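## Task

Roll or turn the three dice until their upward faces total 15, with every die lying flat and entirely inside the mat. Finish with the grippers open and the arms away from the dice, so nothing is being held in place by the robot. The robot must not tip over or be left leaning.

## Robot and tools

ROBOT. A wheeled cart carrying a pan/tilt head with head_camera and two arms, left_arm and right_arm, each with a wrist camera (left_wrist_camera, right_wrist_camera) and a two-jaw gripper with one fixed and one swinging jaw. The cart is 0.53 m wide and spans x = -0.35 to 0.07 m. Each arm turns about a vertical pan axis at x = -0.060, y = +0.155 (left) or -0.155 m (right). The shoulder sits 0.03 m outward from that axis and 0.89 m above the floor. Link lengths: upper arm 0.116, forearm 0.135, hand 0.162 m. The fixed-jaw tip reaches about 0.44 m from its pan axis at most and cannot get below about 0.55 m above the floor.

FRAMES. Base frame: origin on the floor between the drive wheels, x ahead, y to the left, z up. The results give left_hand and right_hand in this frame; each is the fixed-jaw tip, so a held object lies beside it on the swinging-jaw side. Hand axes: z runs out along the fingers, y points from the swinging jaw to the fixed jaw. base_odometry is measured from the base frame at the scene start using wheel rotation only (slip looks like travel); heading is in radians, -3.142 to 3.142, positive to the left.

execute_actions. Arguments: "actions", a list holding zero or one action, and optional "cameras" (any of head_camera, left_wrist_camera, right_wrist_camera, all; omitted, null or ["all"] gives all, [] gives none). An empty list only reports state and images. An action may contain "base", "joints", or both; they start together.
- base: exactly one key. translate_m is a relative drive along the cart's heading in metres, -1.4 to 1.4, positive forward. rotate_rad is a relative turn on the spot in radians, -3.2 to 3.2, positive counter-clockwise seen from above. No sideways motion.
- joints: one dictionary for head and both arms together, each entry an absolute target in radians. Ranges: head_pan_rad -3.2..3.2 (0 ahead, positive left); head_tilt_rad -0.76..1.45 (0 level, positive down); for each arm (prefix left_arm_ or right_arm_): shoulder_pan_rad -1.919..1.919, shoulder_lift_rad -1.745..1.745, elbow_flex_rad -1.69..1.58, wrist_flex_rad -1.658..1.658, wrist_roll_rad -2.743..2.841, gripper_rad 0..1.919. Any joint not named may keep pushing toward its earlier target. Unknown keys or out-of-range numbers make the whole call rejected with no motion. One action runs at most 15 s.

JOINT MEANINGS. Pan: at 0 the left arm points left and the right arm right; positive swings clockwise from above; straight ahead is +1.571 (left) and -1.571 (right). Bend: with lift, elbow and wrist flex at 0, the upper arm stands 0.24 rad off vertical outward and forearm and fingers are horizontal; positive bends downward, and the sum of the three is the finger angle below horizontal (1.571 = pointing down, which requires the forearm no more than 0.08 rad above level). Roll: -1.522 closes the jaws across the arm plane, fixed jaw on the left looking outward; 1.619 puts it on the right; 0.049 closes within the plane, fixed jaw below (level fingers) or toward the pan axis (fingers down). Gripper gap between tips: angle 0 gives 0.003 m, 0.3 gives 0.026, 0.6 gives 0.049, 1 gives 0.076, 1.919 gives 0.106. With level fingers the hand body protrudes about 0.08 m above them when the fixed jaw is on the left and below them otherwise, so use the left-side roll over furniture. To grip, command about 0.2 rad below the touching angle; going lower adds little and can trip the jaw. A jaw holding something shows off_target; done means empty or barely squeezing.

OTHER TOOLS. wait: seconds 0 to 10, commands nothing and returns state and images. zoom_image: camera name and region [x0, y0, x1, y1] in pixels of that camera's latest full image (644x476, origin top-left), at most 504 by 504. finished_scene: scene number; ends it permanently and reports success, so only call it once the dice are settled and the hands are released and clear.

RESULTS. base_status and joint_status describe how the last accepted action ended: done (base done only means the wheels turned as ordered), off_target (rested away from target, maybe still pushing: load, obstruction or a tripped motor), time_out (target dropped, holds in place), not_followed (a self-collision check withheld that arm's targets; a cause line follows and the targets may be retried later until valid ones are given), limit_stop_at_motor_heat. on_its_own lists motion not commanded in that call. If a call reports a stop, later calls in the same reply are skipped. To stop a blocked joint pushing, send its current reading as target.

SAG AND TRIPS. Loaded or far-reaching joints rest off target in the direction gravity pulls; offset the next target by that sag. Hand positions may be off by a few centimetres. A motor stuck more than about 0.30 rad from target for about 2 s trips to 20 % torque; the simulation keeps running while you compose a reply. Reset by waiting until its reading is steady, then commanding 0.2 rad from the reading away from the offending target (or 0.04 rad beyond the range end; for a jaw, the end). Payload about 0.4 kg at full reach, 0.7 kg within 0.28 m of the pan axis. Long holds heat shoulder_lift motors: warning from 55 °C, forced stop at 70 °C.

STOWING AND DRIVING. Stowed left arm: pan -1.75, lift 0.05, elbow 1.35, wrist_flex -1.55, roll -1.52; right arm identical except pan 1.75. Stow in two steps (wrist flex and roll first, then the rest); when leaving stow, do not move the wrist first. Turning in place with stowed arms needs 0.44 m clear around the origin; turning or reversing next to a desk can snag the cart and tip it.

AVOID. Dropping, sliding or slamming dice, knocking them off the mat, hard pushing or pulling (a pull on something ahead tips the robot most easily), and arms or hands striking or pressing on each other. Objects may occasionally be nudged by outside disturbances; recheck with the cameras before finishing.

Each tool is called after ">>>" in YAML: its name, and indented under it one key for each argument.

## Session

>>> execute_actions:
  actions: []

Scene clock: 0.00 s.
base_odometry: x=+0.000 y=+0.000 heading=+0.000 (m, m, rad; odometry frame)
base_status: not commanded
joint_positions: head_pan_rad=-0.028 head_tilt_rad=-0.013 left_arm_shoulder_pan_rad=-1.763 left_arm_shoulder_lift_rad=+0.108 left_arm_elbow_flex_rad=+1.387 left_arm_wrist_flex_rad=-1.562 left_arm_wrist_roll_rad=-1.489 left_arm_gripper_rad=+1.920 right_arm_shoulder_pan_rad=+1.741 right_arm_shoulder_lift_rad=+0.048 right_arm_elbow_flex_rad=+1.373 right_arm_wrist_flex_rad=-1.572 right_arm_wrist_roll_rad=-1.543 right_arm_gripper_rad=+1.920
joint_status: not commanded
left_hand: x=-0.2999 y=+0.1004 z=+0.8790 quat_wxyz=(-0.058, -0.679, -0.077, +0.728) (m; base frame)
right_hand: x=-0.3055 y=-0.1207 z=+0.8966 quat_wxyz=(-0.056, +0.649, -0.062, -0.756) (m; base frame)
pictures: head_camera, left_wrist_camera, right_wrist_camera
Images, in order (width x height): head_camera 644x476, left_wrist_camera 644x476, right_wrist_camera 644x476.

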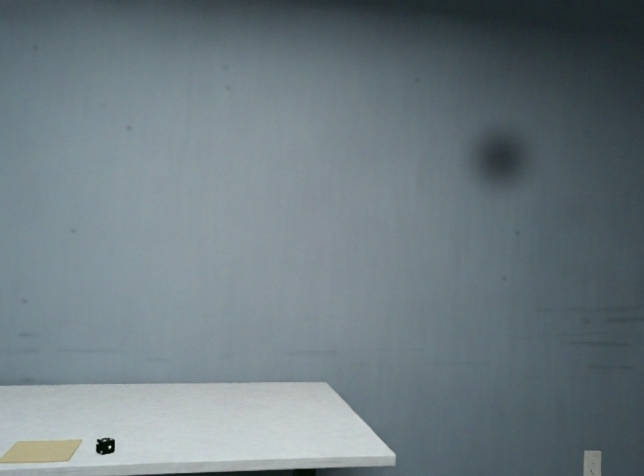

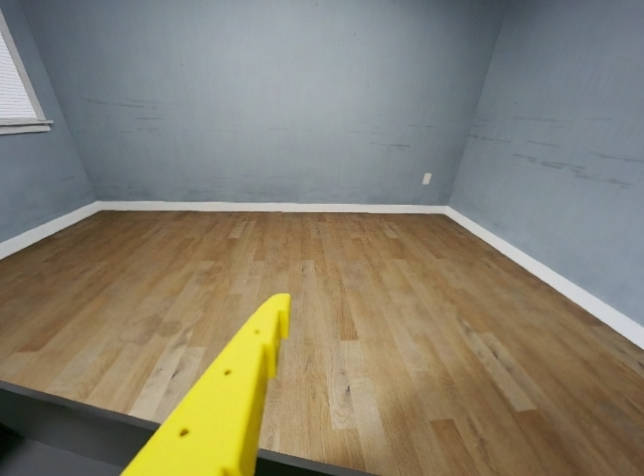

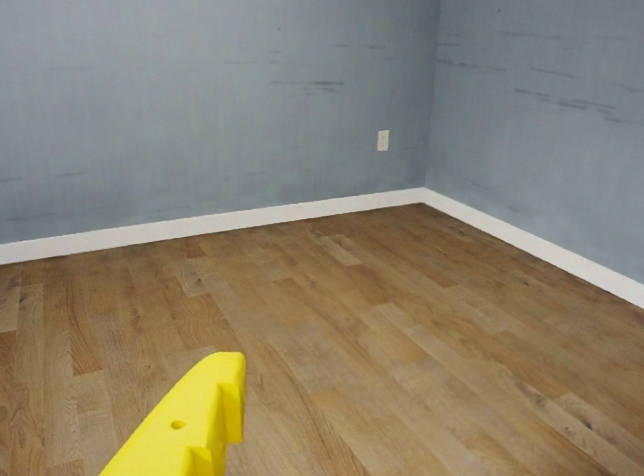

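>>> execute_actions:
  actions:
    - {"joints":{"head_pan_rad":0.4,"head_tilt_rad":0.35}}
  cameras: ["head_camera"]

Scene clock: 3.40 s.
base_odometry: x=+0.000 y=+0.000 heading=+0.000 (m, m, rad; odometry frame)
base_status: not commanded
joint_positions: head_pan_rad=+0.390 head_tilt_rad=+0.343 left_arm_shoulder_pan_rad=-1.763 left_arm_shoulder_lift_rad=+0.108 left_arm_elbow_flex_rad=+1.387 left_arm_wrist_flex_rad=-1.562 left_arm_wrist_roll_rad=-1.489 left_arm_gripper_rad=+1.920 right_arm_shoulder_pan_rad=+1.741 right_arm_shoulder_lift_rad=+0.048 right_arm_elbow_flex_rad=+1.373 right_arm_wrist_flex_rad=-1.572 right_arm_wrist_roll_rad=-1.543 right_arm_gripper_rad=+1.920
joint_status: all done
left_hand: x=-0.2999 y=+0.1004 z=+0.8790 quat_wxyz=(-0.058, -0.679, -0.077, +0.728) (m; base frame)
right_hand: x=-0.3055 y=-0.1207 z=+0.8966 quat_wxyz=(-0.056, +0.649, -0.062, -0.756) (m; base frame)
pictures: head_camera
camera_calibration (this result's frames):
head_camera: T_world_to_cam=[[0.434958, -0.900325, 0.0150185, -0.000360915], [-0.285276, -0.153602, -0.946057, 1.11699], [0.854066, 0.407211, -0.323652, 0.403594], [0, 0, 0, 1]] pos_world=[-0.0258887, 0.00689869, 1.18736]
Images, in order (width x height): head_camera 644x476.

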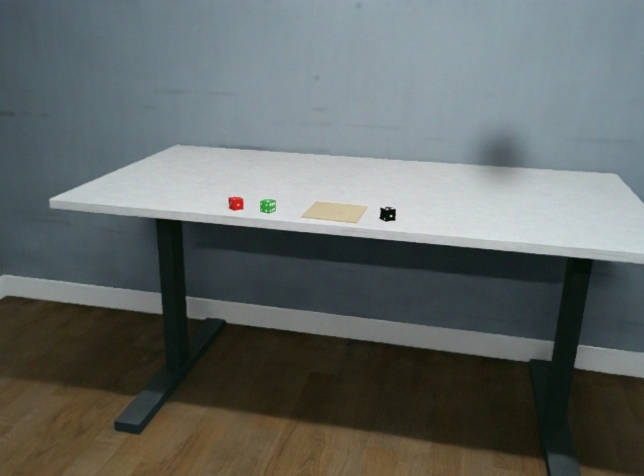

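>>> execute_actions:
  actions:
    - {"base":{"rotate_rad":0.61},"joints":{"head_pan_rad":0.0,"head_tilt_rad":0.5}}
  cameras: []

>>> execute_actions:
  actions:
    - {"base":{"translate_m":0.92}}
  cameras: []

>>> execute_actions:
  actions:
    - {"base":{"rotate_rad":-0.40},"joints":{"head_pan_rad":0.0,"head_tilt_rad":0.7}}
  cameras: ["head_camera"]

Scene clock: 43.33 s.
base_odometry: x=-0.001 y=+0.000 heading=+0.609 (m, m, rad; odometry frame)
base_status: done
joint_positions: head_pan_rad=+0.010 head_tilt_rad=+0.494 left_arm_shoulder_pan_rad=-1.763 left_arm_shoulder_lift_rad=+0.108 left_arm_elbow_flex_rad=+1.387 left_arm_wrist_flex_rad=-1.562 left_arm_wrist_roll_rad=-1.489 left_arm_gripper_rad=+1.920 right_arm_shoulder_pan_rad=+1.741 right_arm_shoulder_lift_rad=+0.048 right_arm_elbow_flex_rad=+1.373 right_arm_wrist_flex_rad=-1.572 right_arm_wrist_roll_rad=-1.543 right_arm_gripper_rad=+1.920
joint_status: all done
left_hand: x=-0.2999 y=+0.1004 z=+0.8790 quat_wxyz=(-0.058, -0.679, -0.077, +0.728) (m; base frame)
right_hand: x=-0.3055 y=-0.1207 z=+0.8966 quat_wxyz=(-0.056, +0.649, -0.062, -0.756) (m; base frame)
pictures: none
No camera images: the call's "cameras" was empty. Leave "cameras" out to get every camera's image.

Scene clock: 48.77 s.
base_odometry: x=+0.753 y=+0.528 heading=+0.609 (m, m, rad; odometry frame)
base_status: done
joint_positions: head_pan_rad=+0.010 head_tilt_rad=+0.494 left_arm_shoulder_pan_rad=-1.763 left_arm_shoulder_lift_rad=+0.108 left_arm_elbow_flex_rad=+1.387 left_arm_wrist_flex_rad=-1.562 left_arm_wrist_roll_rad=-1.489 left_arm_gripper_rad=+1.920 right_arm_shoulder_pan_rad=+1.741 right_arm_shoulder_lift_rad=+0.048 right_arm_elbow_flex_rad=+1.373 right_arm_wrist_flex_rad=-1.572 right_arm_wrist_roll_rad=-1.543 right_arm_gripper_rad=+1.920
joint_status: not commanded
left_hand: x=-0.2999 y=+0.1004 z=+0.8790 quat_wxyz=(-0.058, -0.679, -0.077, +0.728) (m; base frame)
right_hand: x=-0.3055 y=-0.1207 z=+0.8966 quat_wxyz=(-0.056, +0.649, -0.062, -0.756) (m; base frame)
pictures: none
No camera images: the call's "cameras" was empty. Leave "cameras" out to get every camera's image.

Scene clock: 49.97 s.
base_odometry: x=+0.752 y=+0.528 heading=+0.210 (m, m, rad; odometry frame)
base_status: done
joint_positions: head_pan_rad=+0.010 head_tilt_rad=+0.694 left_arm_shoulder_pan_rad=-1.763 left_arm_shoulder_lift_rad=+0.108 left_arm_elbow_flex_rad=+1.387 left_arm_wrist_flex_rad=-1.562 left_arm_wrist_roll_rad=-1.489 left_arm_gripper_rad=+1.920 right_arm_shoulder_pan_rad=+1.741 right_arm_shoulder_lift_rad=+0.048 right_arm_elbow_flex_rad=+1.373 right_arm_wrist_flex_rad=-1.572 right_arm_wrist_roll_rad=-1.543 right_arm_gripper_rad=+1.920
joint_status: all done
left_hand: x=-0.2999 y=+0.1004 z=+0.8790 quat_wxyz=(-0.058, -0.679, -0.077, +0.728) (m; base frame)
right_hand: x=-0.3055 y=-0.1207 z=+0.8966 quat_wxyz=(-0.056, +0.649, -0.062, -0.756) (m; base frame)
pictures: head_camera
camera_calibration (this result's frames):
head_camera: T_world_to_cam=[[0.0713955, -0.997427, -0.00654418, 0.00737034], [-0.627724, -0.0398316, -0.777416, 0.906788], [0.775155, 0.059612, -0.628953, 0.751287], [0, 0, 0, 1]] pos_world=[-0.0136767, -0.00131543, 1.17752]
Images, in order (width x height): head_camera 644x476.

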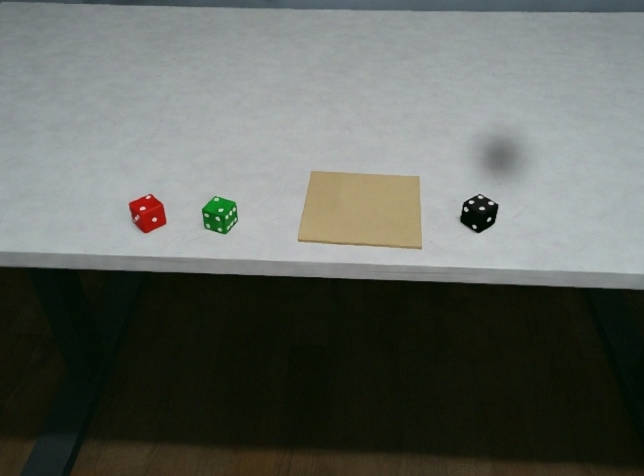

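>>> zoom_image:
  camera: "head_camera"
  region: [110, 175, 270, 255]

>>> zoom_image:
  camera: "head_camera"
  region: [400, 170, 540, 250]

Region (110, 175, 270, 255) of head_camera's 644x476 image, scaled by 3.150.

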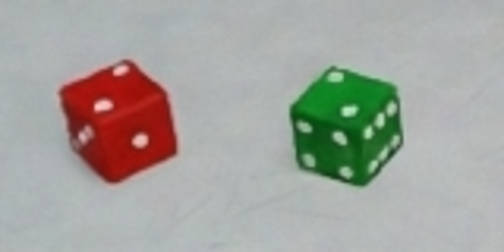

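Region (400, 170, 540, 250) of head_camera's 644x476 image, scaled by 3.600; it fills the top 288 rows of this view, and the rest is white.

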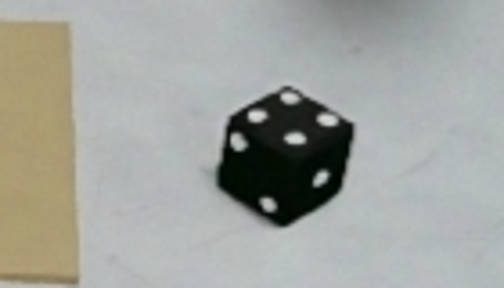

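>>> execute_actions:
  actions:
    - {"base":{"translate_m":0.36},"joints":{"head_tilt_rad":1.1,"left_arm_shoulder_pan_rad":1.3,"left_arm_shoulder_lift_rad":0.1,"left_arm_elbow_flex_rad":-0.24,"right_arm_shoulder_pan_rad":-1.3,"right_arm_shoulder_lift_rad":0.1,"right_arm_elbow_flex_rad":-0.24}}
  cameras: ["head_camera"]

Scene clock: 117.27 s.
base_odometry: x=+1.105 y=+0.602 heading=+0.208 (m, m, rad; odometry frame)
base_status: done
joint_positions: head_pan_rad=+0.010 head_tilt_rad=+1.095 left_arm_shoulder_pan_rad=+1.293 left_arm_shoulder_lift_rad=+0.108 left_arm_elbow_flex_rad=-0.209 left_arm_wrist_flex_rad=-1.562 left_arm_wrist_roll_rad=-1.489 left_arm_gripper_rad=+1.920 right_arm_shoulder_pan_rad=-1.294 right_arm_shoulder_lift_rad=+0.106 right_arm_elbow_flex_rad=-0.209 right_arm_wrist_flex_rad=-1.572 right_arm_wrist_roll_rad=-1.543 right_arm_gripper_rad=+1.920
joint_status: all done
left_hand: x=+0.1202 y=+0.2145 z=+1.1817 quat_wxyz=(+0.991, +0.007, -0.046, +0.122) (m; base frame)
right_hand: x=+0.1223 y=-0.1988 z=+1.1816 quat_wxyz=(+0.990, -0.008, -0.051, -0.127) (m; base frame)
pictures: head_camera
camera_calibration (this result's frames):
head_camera: T_world_to_cam=[[0.0639679, -0.9975, -0.0300238, 0.0340463], [-0.881253, -0.0423442, -0.470744, 0.541893], [0.468296, 0.0565711, -0.881759, 1.02784], [0, 0, 0, 1]] pos_world=[-0.0059683, -0.00123904, 1.16243]
Images, in order (width x height): head_camera 644x476.

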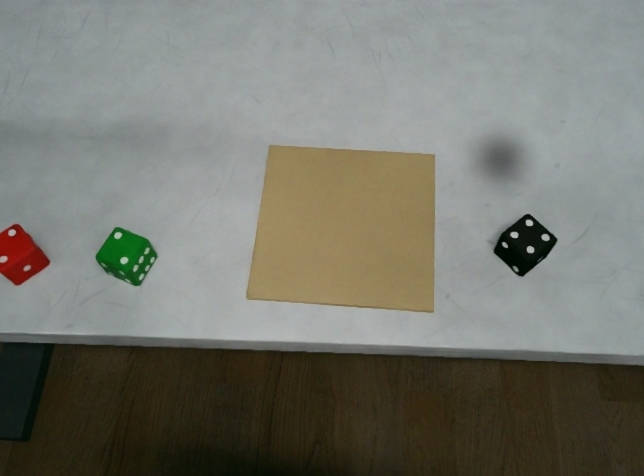

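>>> zoom_image:
  camera: "head_camera"
  region: [470, 195, 590, 295]

>>> zoom_image:
  camera: "head_camera"
  region: [0, 205, 180, 305]

Region (470, 195, 590, 295) of head_camera's 644x476 image, scaled by 4.200.

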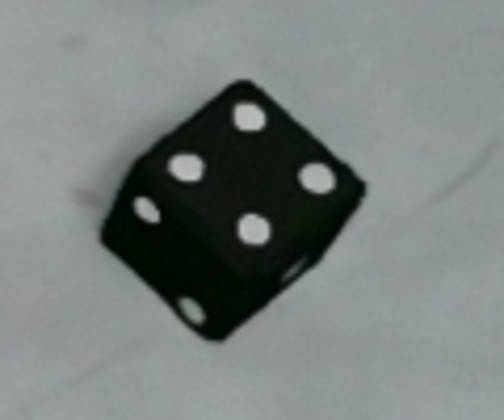

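Region (0, 205, 180, 305) of head_camera's 644x476 image, scaled by 2.800.

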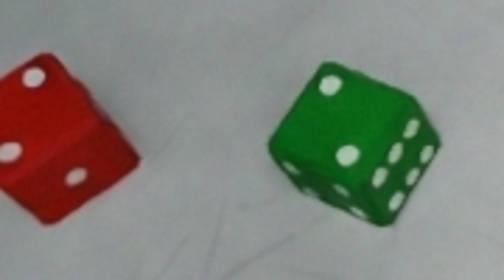

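>>> execute_actions:
  actions:
    - {"base":{"translate_m":0.045},"joints":{"head_tilt_rad":1.2,"left_arm_shoulder_pan_rad":1.447,"left_arm_shoulder_lift_rad":0.17,"left_arm_elbow_flex_rad":0.03,"left_arm_wrist_flex_rad":1.33,"left_arm_wrist_roll_rad":-2.0,"left_arm_gripper_rad":0.8,"right_arm_shoulder_pan_rad":-1.759,"right_arm_shoulder_lift_rad":0.28,"right_arm_elbow_flex_rad":-0.13,"right_arm_wrist_flex_rad":1.38,"right_arm_wrist_roll_rad":-1.005,"right_arm_gripper_rad":0.8}}

Scene clock: 208.83 s.
base_odometry: x=+1.149 y=+0.611 heading=+0.207 (m, m, rad; odometry frame)
base_status: done
joint_positions: head_pan_rad=+0.010 head_tilt_rad=+1.195 left_arm_shoulder_pan_rad=+1.441 left_arm_shoulder_lift_rad=+0.186 left_arm_elbow_flex_rad=+0.034 left_arm_wrist_flex_rad=+1.325 left_arm_wrist_roll_rad=-1.994 left_arm_gripper_rad=+0.807 right_arm_shoulder_pan_rad=-1.752 right_arm_shoulder_lift_rad=+0.295 right_arm_elbow_flex_rad=-0.126 right_arm_wrist_flex_rad=+1.374 right_arm_wrist_roll_rad=-1.017 right_arm_gripper_rad=+0.808
joint_status: all done
left_hand: x=+0.1562 y=+0.1902 z=+0.8147 quat_wxyz=(+0.012, +0.170, +0.985, +0.004) (m; base frame)
right_hand: x=+0.1594 y=-0.1080 z=+0.8154 quat_wxyz=(+0.014, -0.336, +0.942, -0.002) (m; base frame)
pictures: head_camera, left_wrist_camera, right_wrist_camera
camera_calibration (this result's frames):
head_camera: T_world_to_cam=[[0.0606992, -0.997533, -0.0352743, 0.039936], [-0.923854, -0.0427661, -0.380349, 0.435846], [0.377902, 0.0556752, -0.92417, 1.07241], [0, 0, 0, 1]] pos_world=[-0.00503236, -0.00122977, 1.15827]
left_wrist_camera: T_world_to_cam=[[-0.303372, -0.952772, 0.0138059, 0.210802], [-0.817464, 0.267679, 0.510001, -0.3157], [-0.48961, 0.143434, -0.860063, 0.815426], [0, 0, 0, 1]] pos_world=[0.205119, 0.168393, 0.859415]
right_wrist_camera: T_world_to_cam=[[0.653266, -0.754688, 0.0607369, -0.248253], [-0.678815, -0.548277, 0.48847, -0.326773], [-0.335342, -0.36033, -0.870465, 0.786946], [0, 0, 0, 1]] pos_world=[0.204253, -0.0829557, 0.859705]
Images, in order (width x height): head_camera 644x476, left_wrist_camera 644x476, right_wrist_camera 644x476.

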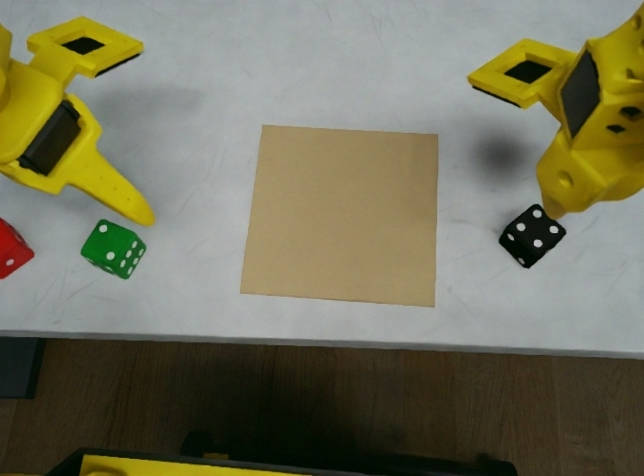

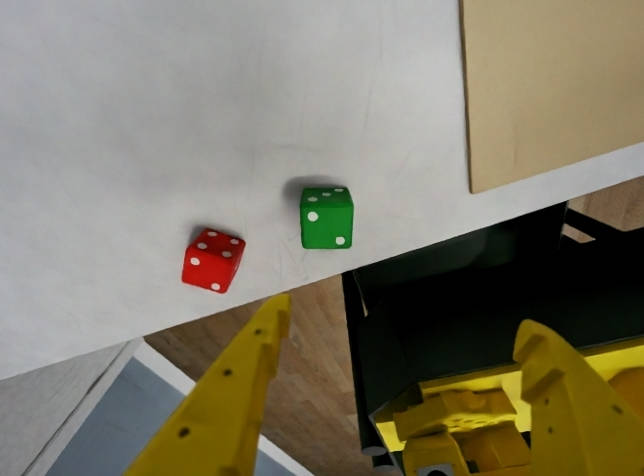

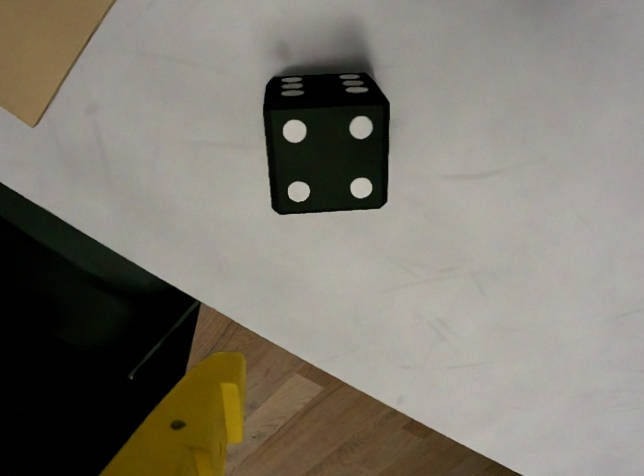

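>>> execute_actions:
  actions:
    - {"joints":{"left_arm_shoulder_pan_rad":1.397,"left_arm_shoulder_lift_rad":0.275,"left_arm_elbow_flex_rad":0.085,"left_arm_wrist_flex_rad":1.19,"left_arm_wrist_roll_rad":-2.035,"right_arm_shoulder_pan_rad":-1.794,"right_arm_shoulder_lift_rad":0.432,"right_arm_elbow_flex_rad":-0.155,"right_arm_wrist_flex_rad":1.27,"right_arm_wrist_roll_rad":-1.055}}

Scene clock: 247.37 s.
base_odometry: x=+1.149 y=+0.611 heading=+0.207 (m, m, rad; odometry frame)
base_status: not commanded
joint_positions: head_pan_rad=+0.010 head_tilt_rad=+1.195 left_arm_shoulder_pan_rad=+1.403 left_arm_shoulder_lift_rad=+0.284 left_arm_elbow_flex_rad=+0.087 left_arm_wrist_flex_rad=+1.196 left_arm_wrist_roll_rad=-2.027 left_arm_gripper_rad=+0.807 right_arm_shoulder_pan_rad=-1.788 right_arm_shoulder_lift_rad=+0.442 right_arm_elbow_flex_rad=-0.126 right_arm_wrist_flex_rad=+1.277 right_arm_wrist_roll_rad=-1.043 right_arm_gripper_rad=+0.808
joint_status: all done
left_hand: x=+0.1565 y=+0.1986 z=+0.7897 quat_wxyz=(+0.002, +0.168, +0.986, +0.001) (m; base frame)
right_hand: x=+0.1595 y=-0.0998 z=+0.7864 quat_wxyz=(-0.011, -0.341, +0.940, +0.001) (m; base frame)
pictures: head_camera, left_wrist_camera, right_wrist_camera
camera_calibration (this result's frames):
head_camera: T_world_to_cam=[[0.0606993, -0.997533, -0.0352743, 0.039936], [-0.923854, -0.0427663, -0.380348, 0.435845], [0.377901, 0.0556752, -0.92417, 1.07241], [0, 0, 0, 1]] pos_world=[-0.00503236, -0.00122977, 1.15827]
left_wrist_camera: T_world_to_cam=[[-0.298593, -0.954108, 0.0227853, 0.211685], [-0.807646, 0.265333, 0.5266, -0.319209], [-0.508479, 0.138837, -0.849808, 0.788616], [0, 0, 0, 1]] pos_world=[0.206395, 0.177179, 0.833444]
right_wrist_camera: T_world_to_cam=[[0.662566, -0.74816, 0.0355429, -0.221375], [-0.648566, -0.549335, 0.526871, -0.343088], [-0.374659, -0.372139, -0.849202, 0.753016], [0, 0, 0, 1]] pos_world=[0.206285, -0.0738677, 0.828094]
Images, in order (width x height): head_camera 644x476, left_wrist_camera 644x476, right_wrist_camera 644x476.

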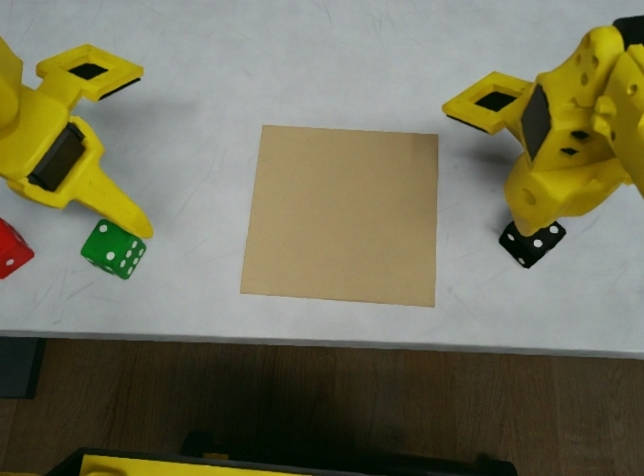

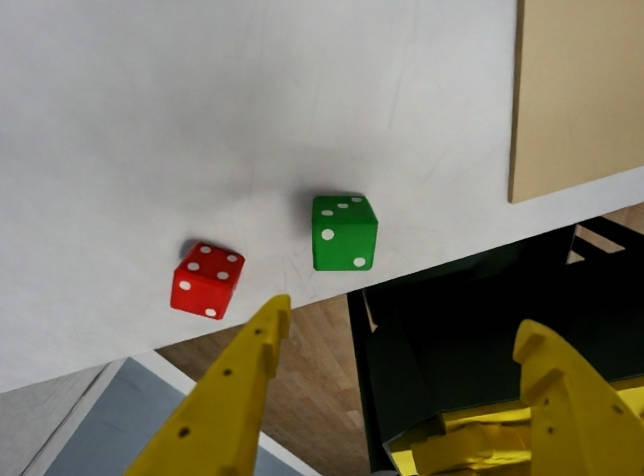

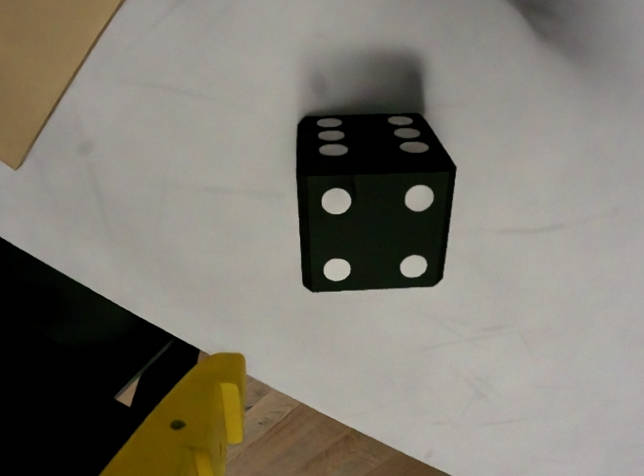

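>>> execute_actions:
  actions:
    - {"joints":{"left_arm_shoulder_lift_rad":0.512,"left_arm_elbow_flex_rad":0.215,"left_arm_wrist_flex_rad":0.826,"right_arm_shoulder_lift_rad":0.66,"right_arm_elbow_flex_rad":-0.047,"right_arm_wrist_flex_rad":0.937}}

Scene clock: 272.43 s.
base_odometry: x=+1.149 y=+0.611 heading=+0.207 (m, m, rad; odometry frame)
base_status: not commanded
joint_positions: head_pan_rad=+0.010 head_tilt_rad=+1.195 left_arm_shoulder_pan_rad=+1.394 left_arm_shoulder_lift_rad=+0.525 left_arm_elbow_flex_rad=+0.215 left_arm_wrist_flex_rad=+0.831 left_arm_wrist_roll_rad=-2.027 left_arm_gripper_rad=+0.807 right_arm_shoulder_pan_rad=-1.789 right_arm_shoulder_lift_rad=+0.672 right_arm_elbow_flex_rad=-0.045 right_arm_wrist_flex_rad=+0.944 right_arm_wrist_roll_rad=-1.043 right_arm_gripper_rad=+0.808
joint_status: all done
left_hand: x=+0.1530 y=+0.2001 z=+0.7297 quat_wxyz=(+0.000, +0.163, +0.987, +0.000) (m; base frame)
right_hand: x=+0.1638 y=-0.0985 z=+0.7291 quat_wxyz=(+0.000, -0.342, +0.940, +0.000) (m; base frame)
pictures: head_camera, left_wrist_camera, right_wrist_camera
camera_calibration (this result's frames):
head_camera: T_world_to_cam=[[0.0606353, -0.997536, -0.0352767, 0.0399357], [-0.923874, -0.0427087, -0.380305, 0.435795], [0.377862, 0.0556511, -0.924188, 1.07243], [0, 0, 0, 1]] pos_world=[-0.00503209, -0.00123239, 1.15827]
left_wrist_camera: T_world_to_cam=[[-0.289691, -0.956797, 0.0248732, 0.211074], [-0.80766, 0.258316, 0.530055, -0.291874], [-0.51358, 0.133463, -0.847599, 0.735949], [0, 0, 0, 1]] pos_world=[0.20338, 0.179129, 0.773248]
right_wrist_camera: T_world_to_cam=[[0.662858, -0.747332, 0.0459744, -0.228737], [-0.658599, -0.552742, 0.510611, -0.296324], [-0.356184, -0.368741, -0.858582, 0.710609], [0, 0, 0, 1]] pos_world=[0.209569, -0.072703, 0.771938]
Images, in order (width x height): head_camera 644x476, left_wrist_camera 644x476, right_wrist_camera 644x476.

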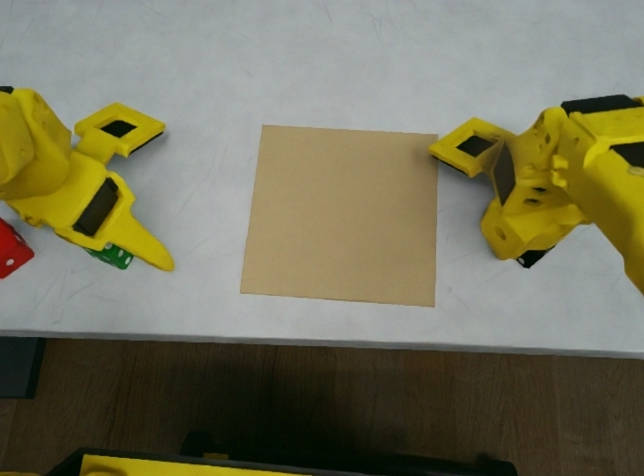

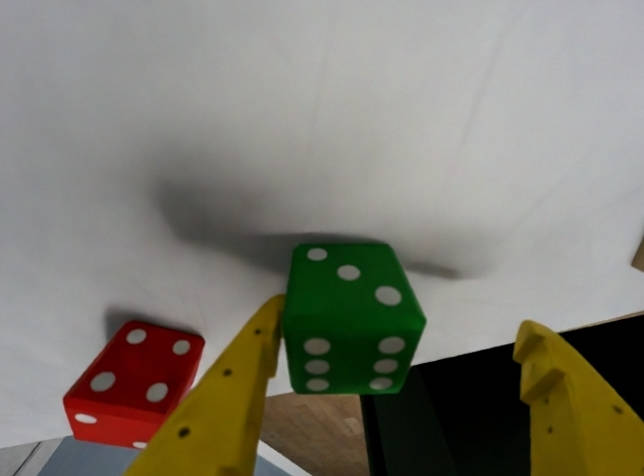

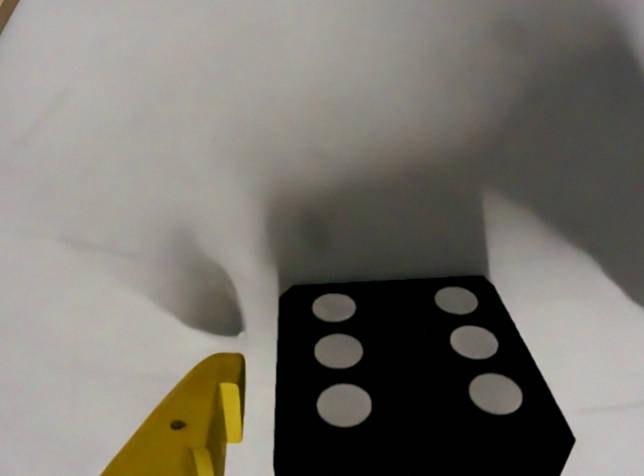

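>>> execute_actions:
  actions:
    - {"joints":{"left_arm_shoulder_pan_rad":1.394,"left_arm_gripper_rad":0.17,"right_arm_gripper_rad":0.17}}

Scene clock: 283.30 s.
base_odometry: x=+1.149 y=+0.611 heading=+0.207 (m, m, rad; odometry frame)
base_status: not commanded
joint_positions: head_pan_rad=+0.010 head_tilt_rad=+1.195 left_arm_shoulder_pan_rad=+1.394 left_arm_shoulder_lift_rad=+0.525 left_arm_elbow_flex_rad=+0.215 left_arm_wrist_flex_rad=+0.831 left_arm_wrist_roll_rad=-2.027 left_arm_gripper_rad=+0.365 right_arm_shoulder_pan_rad=-1.789 right_arm_shoulder_lift_rad=+0.672 right_arm_elbow_flex_rad=-0.045 right_arm_wrist_flex_rad=+0.944 right_arm_wrist_roll_rad=-1.043 right_arm_gripper_rad=+0.365
joint_status: left_arm_gripper_rad off_target (ended at +0.365, target +0.170); right_arm_gripper_rad off_target (ended at +0.365, target +0.170); the others done
left_hand: x=+0.1530 y=+0.2001 z=+0.7297 quat_wxyz=(+0.000, +0.163, +0.987, +0.000) (m; base frame)
right_hand: x=+0.1638 y=-0.0985 z=+0.7291 quat_wxyz=(+0.000, -0.342, +0.940, +0.000) (m; base frame)
pictures: head_camera, left_wrist_camera, right_wrist_camera
camera_calibration (this result's frames):
head_camera: T_world_to_cam=[[0.0606354, -0.997536, -0.0352767, 0.0399357], [-0.923874, -0.0427088, -0.380305, 0.435795], [0.377862, 0.0556512, -0.924188, 1.07243], [0, 0, 0, 1]] pos_world=[-0.00503209, -0.00123238, 1.15827]
left_wrist_camera: T_world_to_cam=[[-0.289691, -0.956797, 0.0248732, 0.211074], [-0.80766, 0.258316, 0.530055, -0.291874], [-0.51358, 0.133463, -0.847599, 0.735949], [0, 0, 0, 1]] pos_world=[0.20338, 0.179129, 0.773248]
right_wrist_camera: T_world_to_cam=[[0.662858, -0.747332, 0.0459744, -0.228737], [-0.658599, -0.552742, 0.510611, -0.296324], [-0.356184, -0.368741, -0.858582, 0.710609], [0, 0, 0, 1]] pos_world=[0.209569, -0.072703, 0.771938]
Images, in order (width x height): head_camera 644x476, left_wrist_camera 644x476, right_wrist_camera 644x476.

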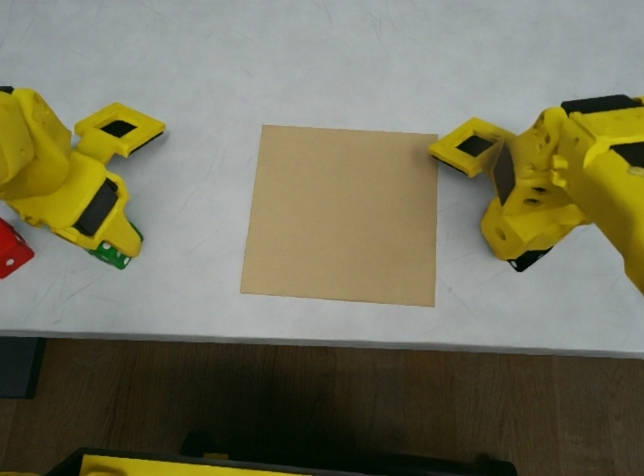

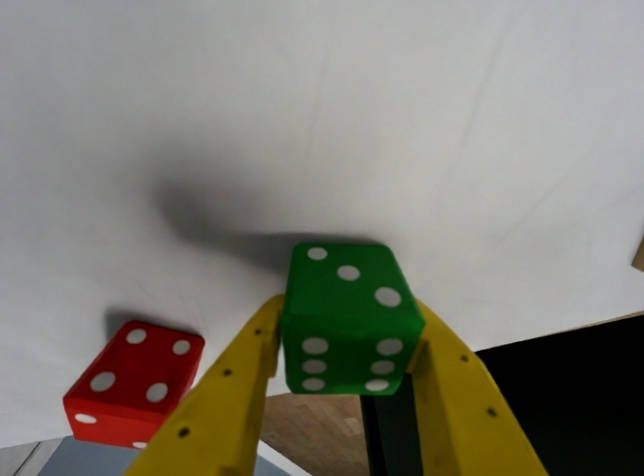

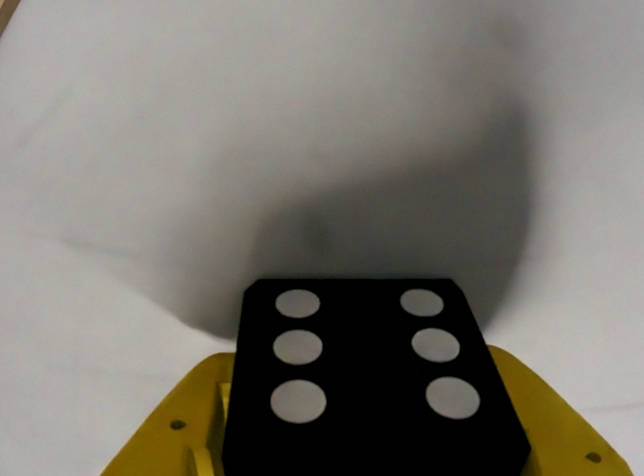

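>>> execute_actions:
  actions:
    - {"joints":{"left_arm_shoulder_lift_rad":0.27,"left_arm_elbow_flex_rad":0.07,"left_arm_wrist_flex_rad":1.2,"right_arm_shoulder_lift_rad":0.3,"right_arm_elbow_flex_rad":-0.13,"right_arm_wrist_flex_rad":1.3}}
  cameras: []

>>> execute_actions:
  actions:
    - {"joints":{"left_arm_shoulder_pan_rad":1.88,"left_arm_shoulder_lift_rad":0.835,"left_arm_elbow_flex_rad":-0.67,"left_arm_wrist_flex_rad":1.095,"left_arm_wrist_roll_rad":-1.52,"right_arm_shoulder_pan_rad":-1.4,"right_arm_wrist_roll_rad":-1.53,"right_arm_shoulder_lift_rad":0.2,"right_arm_elbow_flex_rad":0.3,"right_arm_wrist_flex_rad":-0.2}}

Scene clock: 324.10 s.
base_odometry: x=+1.149 y=+0.611 heading=+0.207 (m, m, rad; odometry frame)
base_status: not commanded
joint_positions: head_pan_rad=+0.010 head_tilt_rad=+1.195 left_arm_shoulder_pan_rad=+1.394 left_arm_shoulder_lift_rad=+0.321 left_arm_elbow_flex_rad=+0.102 left_arm_wrist_flex_rad=+1.195 left_arm_wrist_roll_rad=-2.027 left_arm_gripper_rad=+0.365 right_arm_shoulder_pan_rad=-1.789 right_arm_shoulder_lift_rad=+0.356 right_arm_elbow_flex_rad=-0.098 right_arm_wrist_flex_rad=+1.294 right_arm_wrist_roll_rad=-1.043 right_arm_gripper_rad=+0.365
joint_status: all done
left_hand: x=+0.1492 y=+0.1994 z=+0.7809 quat_wxyz=(-0.022, +0.163, +0.986, -0.008) (m; base frame)
right_hand: x=+0.1601 y=-0.0993 z=+0.7998 quat_wxyz=(+0.009, -0.342, +0.940, -0.001) (m; base frame)
pictures: none
No camera images: the call's "cameras" was empty. Leave "cameras" out to get every camera's image.

Scene clock: 325.87 s.
base_odometry: x=+1.149 y=+0.611 heading=+0.207 (m, m, rad; odometry frame)
base_status: not commanded
joint_positions: head_pan_rad=+0.010 head_tilt_rad=+1.195 left_arm_shoulder_pan_rad=+1.874 left_arm_shoulder_lift_rad=+0.858 left_arm_elbow_flex_rad=-0.633 left_arm_wrist_flex_rad=+1.101 left_arm_wrist_roll_rad=-1.527 left_arm_gripper_rad=+0.365 right_arm_shoulder_pan_rad=-1.406 right_arm_shoulder_lift_rad=+0.255 right_arm_elbow_flex_rad=+0.305 right_arm_wrist_flex_rad=-0.182 right_arm_wrist_roll_rad=-1.519 right_arm_gripper_rad=+0.365
joint_status: all done
left_hand: x=+0.2336 y=+0.0713 z=+0.7657 quat_wxyz=(+0.121, +0.152, +0.981, -0.018) (m; base frame)
right_hand: x=+0.2885 y=-0.2053 z=+0.8691 quat_wxyz=(+0.560, +0.067, +0.825, -0.047) (m; base frame)
pictures: head_camera, left_wrist_camera, right_wrist_camera
camera_calibration (this result's frames):
head_camera: T_world_to_cam=[[0.0606354, -0.997536, -0.0352767, 0.0399358], [-0.923875, -0.0427088, -0.380305, 0.435794], [0.377861, 0.0556512, -0.924188, 1.07243], [0, 0, 0, 1]] pos_world=[-0.00503209, -0.00123238, 1.15827]
left_wrist_camera: T_world_to_cam=[[-0.277079, -0.960351, 0.0308706, 0.102996], [-0.911346, 0.272848, 0.308225, -0.0195393], [-0.304427, 0.0572688, -0.950813, 0.860596], [0, 0, 0, 1]] pos_world=[0.272719, 0.054958, 0.821108]
right_wrist_camera: T_world_to_cam=[[-0.195158, -0.979667, 0.0465426, -0.198323], [-0.781365, 0.126623, -0.611094, 0.805075], [0.592775, -0.155627, -0.790189, 0.54637], [0, 0, 0, 1]] pos_world=[0.266479, -0.211201, 0.932942]
Images, in order (width x height): head_camera 644x476, left_wrist_camera 644x476, right_wrist_camera 644x476.

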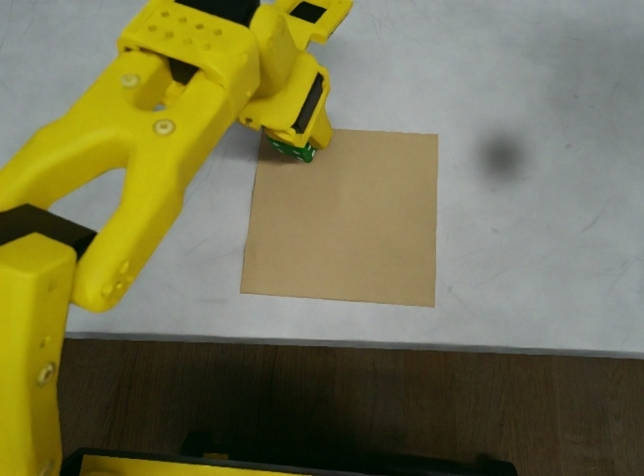

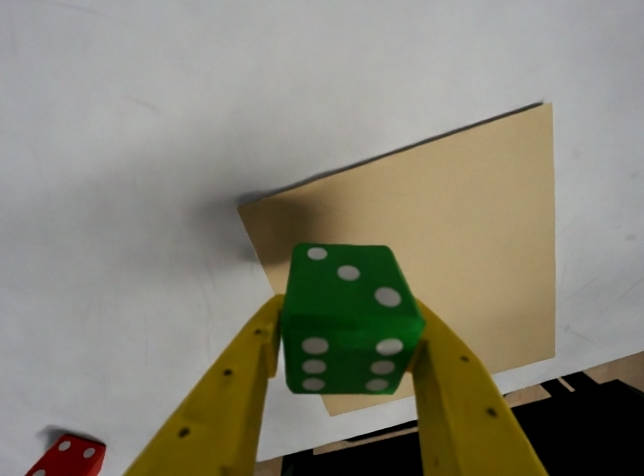

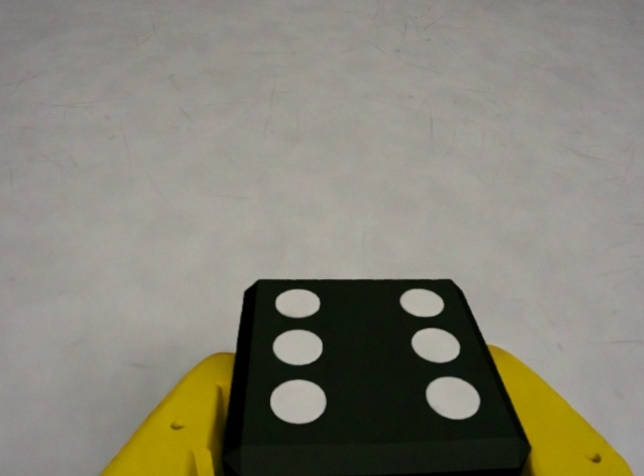

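>>> execute_actions:
  actions:
    - {"joints":{"left_arm_shoulder_pan_rad":1.9,"left_arm_shoulder_lift_rad":0.95,"left_arm_wrist_flex_rad":0.98}}
  cameras: ["left_wrist_camera"]

Scene clock: 336.87 s.
base_odometry: x=+1.149 y=+0.611 heading=+0.207 (m, m, rad; odometry frame)
base_status: not commanded
joint_positions: head_pan_rad=+0.010 head_tilt_rad=+1.195 left_arm_shoulder_pan_rad=+1.892 left_arm_shoulder_lift_rad=+0.976 left_arm_elbow_flex_rad=-0.636 left_arm_wrist_flex_rad=+0.989 left_arm_wrist_roll_rad=-1.527 left_arm_gripper_rad=+0.365 right_arm_shoulder_pan_rad=-1.406 right_arm_shoulder_lift_rad=+0.255 right_arm_elbow_flex_rad=+0.305 right_arm_wrist_flex_rad=-0.182 right_arm_wrist_roll_rad=-1.519 right_arm_gripper_rad=+0.365
joint_status: all done
left_hand: x=+0.2332 y=+0.0655 z=+0.7379 quat_wxyz=(+0.119, +0.161, +0.980, -0.019) (m; base frame)
right_hand: x=+0.2885 y=-0.2053 z=+0.8691 quat_wxyz=(+0.560, +0.067, +0.825, -0.047) (m; base frame)
pictures: left_wrist_camera
camera_calibration (this result's frames):
left_wrist_camera: T_world_to_cam=[[-0.294619, -0.955118, 0.0308023, 0.101982], [-0.905268, 0.289276, 0.311142, -0.0144392], [-0.306087, 0.063784, -0.949864, 0.833685], [0, 0, 0, 1]] pos_world=[0.272155, 0.0484065, 0.793239]
Images, in order (width x height): left_wrist_camera 644x476.

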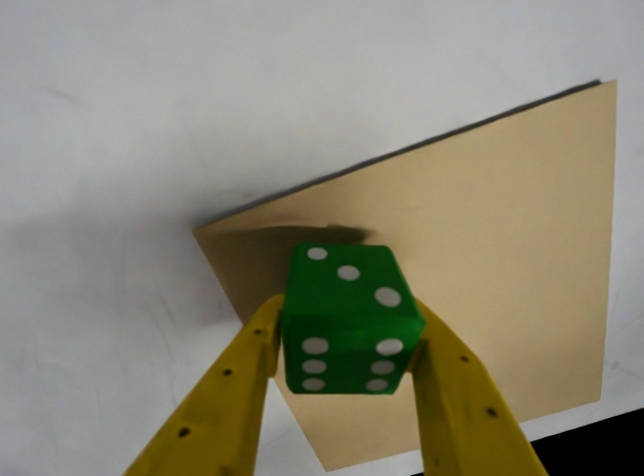

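>>> execute_actions:
  actions:
    - {"joints":{"left_arm_shoulder_lift_rad":0.965}}
  cameras: []

>>> execute_actions:
  actions:
    - {"joints":{"left_arm_gripper_rad":0.6}}
  cameras: ["left_wrist_camera"]

Scene clock: 343.67 s.
base_odometry: x=+1.149 y=+0.611 heading=+0.207 (m, m, rad; odometry frame)
base_status: not commanded
joint_positions: head_pan_rad=+0.010 head_tilt_rad=+1.195 left_arm_shoulder_pan_rad=+1.892 left_arm_shoulder_lift_rad=+0.987 left_arm_elbow_flex_rad=-0.636 left_arm_wrist_flex_rad=+0.989 left_arm_wrist_roll_rad=-1.527 left_arm_gripper_rad=+0.365 right_arm_shoulder_pan_rad=-1.406 right_arm_shoulder_lift_rad=+0.255 right_arm_elbow_flex_rad=+0.305 right_arm_wrist_flex_rad=-0.182 right_arm_wrist_roll_rad=-1.519 right_arm_gripper_rad=+0.365
joint_status: all done
left_hand: x=+0.2316 y=+0.0660 z=+0.7350 quat_wxyz=(+0.114, +0.161, +0.980, -0.018) (m; base frame)
right_hand: x=+0.2885 y=-0.2053 z=+0.8691 quat_wxyz=(+0.560, +0.067, +0.825, -0.047) (m; base frame)
pictures: none
No camera images: the call's "cameras" was empty. Leave "cameras" out to get every camera's image.

Scene clock: 344.40 s.
base_odometry: x=+1.149 y=+0.611 heading=+0.207 (m, m, rad; odometry frame)
base_status: not commanded
joint_positions: head_pan_rad=+0.010 head_tilt_rad=+1.195 left_arm_shoulder_pan_rad=+1.892 left_arm_shoulder_lift_rad=+0.987 left_arm_elbow_flex_rad=-0.636 left_arm_wrist_flex_rad=+0.989 left_arm_wrist_roll_rad=-1.527 left_arm_gripper_rad=+0.592 right_arm_shoulder_pan_rad=-1.406 right_arm_shoulder_lift_rad=+0.255 right_arm_elbow_flex_rad=+0.305 right_arm_wrist_flex_rad=-0.182 right_arm_wrist_roll_rad=-1.519 right_arm_gripper_rad=+0.365
joint_status: all done
left_hand: x=+0.2316 y=+0.0660 z=+0.7350 quat_wxyz=(+0.114, +0.161, +0.980, -0.018) (m; base frame)
right_hand: x=+0.2885 y=-0.2053 z=+0.8691 quat_wxyz=(+0.560, +0.067, +0.825, -0.047) (m; base frame)
pictures: left_wrist_camera
camera_calibration (this result's frames):
left_wrist_camera: T_world_to_cam=[[-0.294307, -0.955222, 0.030561, 0.102223], [-0.902046, 0.288203, 0.321328, -0.0232891], [-0.315747, 0.0670014, -0.946475, 0.829887], [0, 0, 0, 1]] pos_world=[0.271111, 0.0487542, 0.789826]
Images, in order (width x height): left_wrist_camera 644x476.

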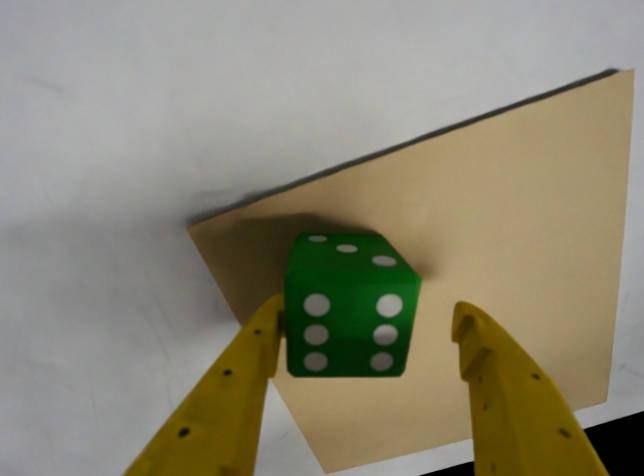

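>>> execute_actions:
  actions:
    - {"joints":{"left_arm_shoulder_lift_rad":0.74,"left_arm_wrist_flex_rad":1.15}}
  cameras: []

>>> execute_actions:
  actions:
    - {"joints":{"left_arm_shoulder_pan_rad":1.1,"left_arm_shoulder_lift_rad":0.23,"left_arm_elbow_flex_rad":0.085,"left_arm_wrist_flex_rad":1.2,"left_arm_wrist_roll_rad":0.41,"left_arm_gripper_rad":0.8,"head_pan_rad":0.3}}
  cameras: ["head_camera","left_wrist_camera"]

Scene clock: 361.00 s.
base_odometry: x=+1.149 y=+0.611 heading=+0.207 (m, m, rad; odometry frame)
base_status: not commanded
joint_positions: head_pan_rad=+0.010 head_tilt_rad=+1.195 left_arm_shoulder_pan_rad=+1.892 left_arm_shoulder_lift_rad=+0.804 left_arm_elbow_flex_rad=-0.637 left_arm_wrist_flex_rad=+1.146 left_arm_wrist_roll_rad=-1.527 left_arm_gripper_rad=+0.593 right_arm_shoulder_pan_rad=-1.406 right_arm_shoulder_lift_rad=+0.255 right_arm_elbow_flex_rad=+0.305 right_arm_wrist_flex_rad=-0.182 right_arm_wrist_roll_rad=-1.519 right_arm_gripper_rad=+0.365
joint_status: all done
left_hand: x=+0.2324 y=+0.0657 z=+0.7795 quat_wxyz=(+0.127, +0.161, +0.978, -0.020) (m; base frame)
right_hand: x=+0.2885 y=-0.2053 z=+0.8691 quat_wxyz=(+0.560, +0.067, +0.825, -0.047) (m; base frame)
pictures: none
No camera images: the call's "cameras" was empty. Leave "cameras" out to get every camera's image.

Scene clock: 363.23 s.
base_odometry: x=+1.149 y=+0.611 heading=+0.207 (m, m, rad; odometry frame)
base_status: not commanded
joint_positions: head_pan_rad=+0.290 head_tilt_rad=+1.195 left_arm_shoulder_pan_rad=+1.107 left_arm_shoulder_lift_rad=+0.278 left_arm_elbow_flex_rad=+0.087 left_arm_wrist_flex_rad=+1.196 left_arm_wrist_roll_rad=+0.403 left_arm_gripper_rad=+0.793 right_arm_shoulder_pan_rad=-1.406 right_arm_shoulder_lift_rad=+0.255 right_arm_elbow_flex_rad=+0.305 right_arm_wrist_flex_rad=-0.182 right_arm_wrist_roll_rad=-1.519 right_arm_gripper_rad=+0.365
joint_status: all done
left_hand: x=+0.1295 y=+0.2463 z=+0.7908 quat_wxyz=(+0.004, -0.930, +0.368, -0.003) (m; base frame)
right_hand: x=+0.2885 y=-0.2053 z=+0.8691 quat_wxyz=(+0.560, +0.067, +0.825, -0.047) (m; base frame)
pictures: head_camera, left_wrist_camera
camera_calibration (this result's frames):
head_camera: T_world_to_cam=[[0.334093, -0.94188, -0.0352767, 0.0527883], [-0.876046, -0.296498, -0.380305, 0.438042], [0.347742, 0.157961, -0.924188, 1.07101], [0, 0, 0, 1]] pos_world=[-0.00632754, 0.0104199, 1.15827]
left_wrist_camera: T_world_to_cam=[[0.658114, 0.752155, 0.0338819, -0.303863], [0.624914, -0.570775, 0.532633, -0.338555], [0.419961, -0.32936, -0.845668, 0.76099], [0, 0, 0, 1]] pos_world=[0.0919576, 0.285953, 0.834166]
Images, in order (width x height): head_camera 644x476, left_wrist_camera 644x476.

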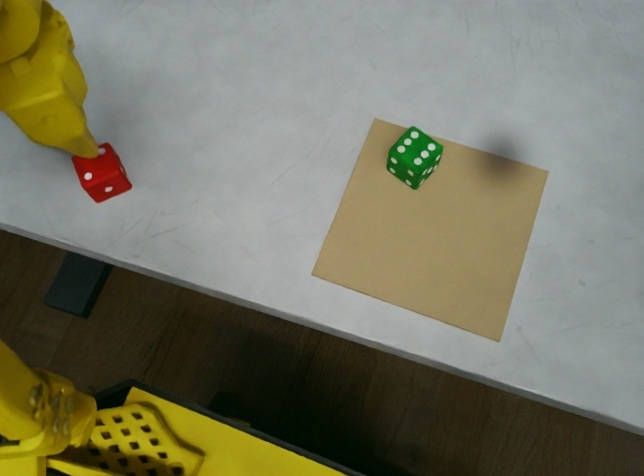

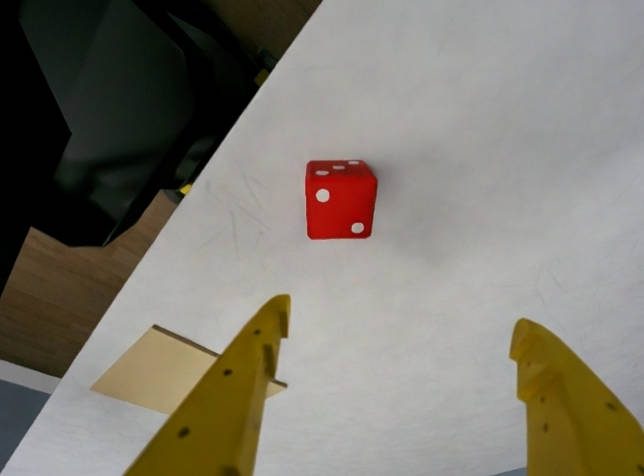

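>>> execute_actions:
  actions:
    - {"joints":{"left_arm_shoulder_pan_rad":1.056,"left_arm_shoulder_lift_rad":0.492,"left_arm_elbow_flex_rad":0.248,"left_arm_wrist_flex_rad":0.813,"left_arm_wrist_roll_rad":0.352}}
  cameras: ["left_wrist_camera"]

Scene clock: 388.90 s.
base_odometry: x=+1.149 y=+0.611 heading=+0.207 (m, m, rad; odometry frame)
base_status: not commanded
joint_positions: head_pan_rad=+0.290 head_tilt_rad=+1.195 left_arm_shoulder_pan_rad=+1.064 left_arm_shoulder_lift_rad=+0.503 left_arm_elbow_flex_rad=+0.249 left_arm_wrist_flex_rad=+0.819 left_arm_wrist_roll_rad=+0.358 left_arm_gripper_rad=+0.793 right_arm_shoulder_pan_rad=-1.406 right_arm_shoulder_lift_rad=+0.255 right_arm_elbow_flex_rad=+0.305 right_arm_wrist_flex_rad=-0.182 right_arm_wrist_roll_rad=-1.519 right_arm_gripper_rad=+0.365
joint_status: all done
left_hand: x=+0.1194 y=+0.2514 z=+0.7302 quat_wxyz=(+0.000, -0.930, +0.368, +0.000) (m; base frame)
right_hand: x=+0.2885 y=-0.2053 z=+0.8691 quat_wxyz=(+0.560, +0.067, +0.825, -0.047) (m; base frame)
pictures: left_wrist_camera
camera_calibration (this result's frames):
left_wrist_camera: T_world_to_cam=[[0.659545, 0.751284, 0.0239359, -0.291679], [0.629134, -0.569176, 0.529367, -0.295584], [0.411329, -0.334083, -0.848055, 0.71964], [0, 0, 0, 1]] pos_world=[0.0823286, 0.291314, 0.773749]
Images, in order (width x height): left_wrist_camera 644x476.

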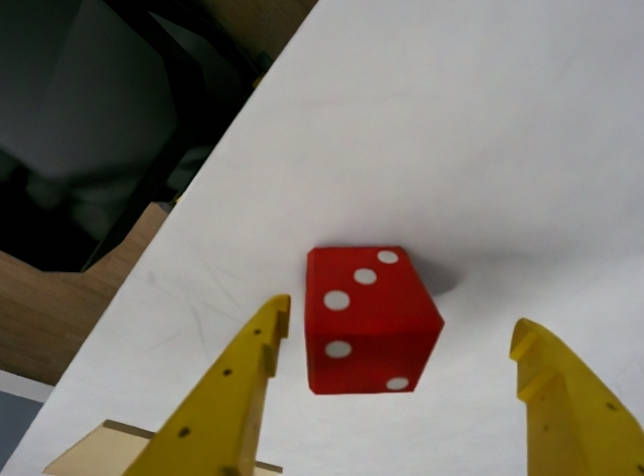

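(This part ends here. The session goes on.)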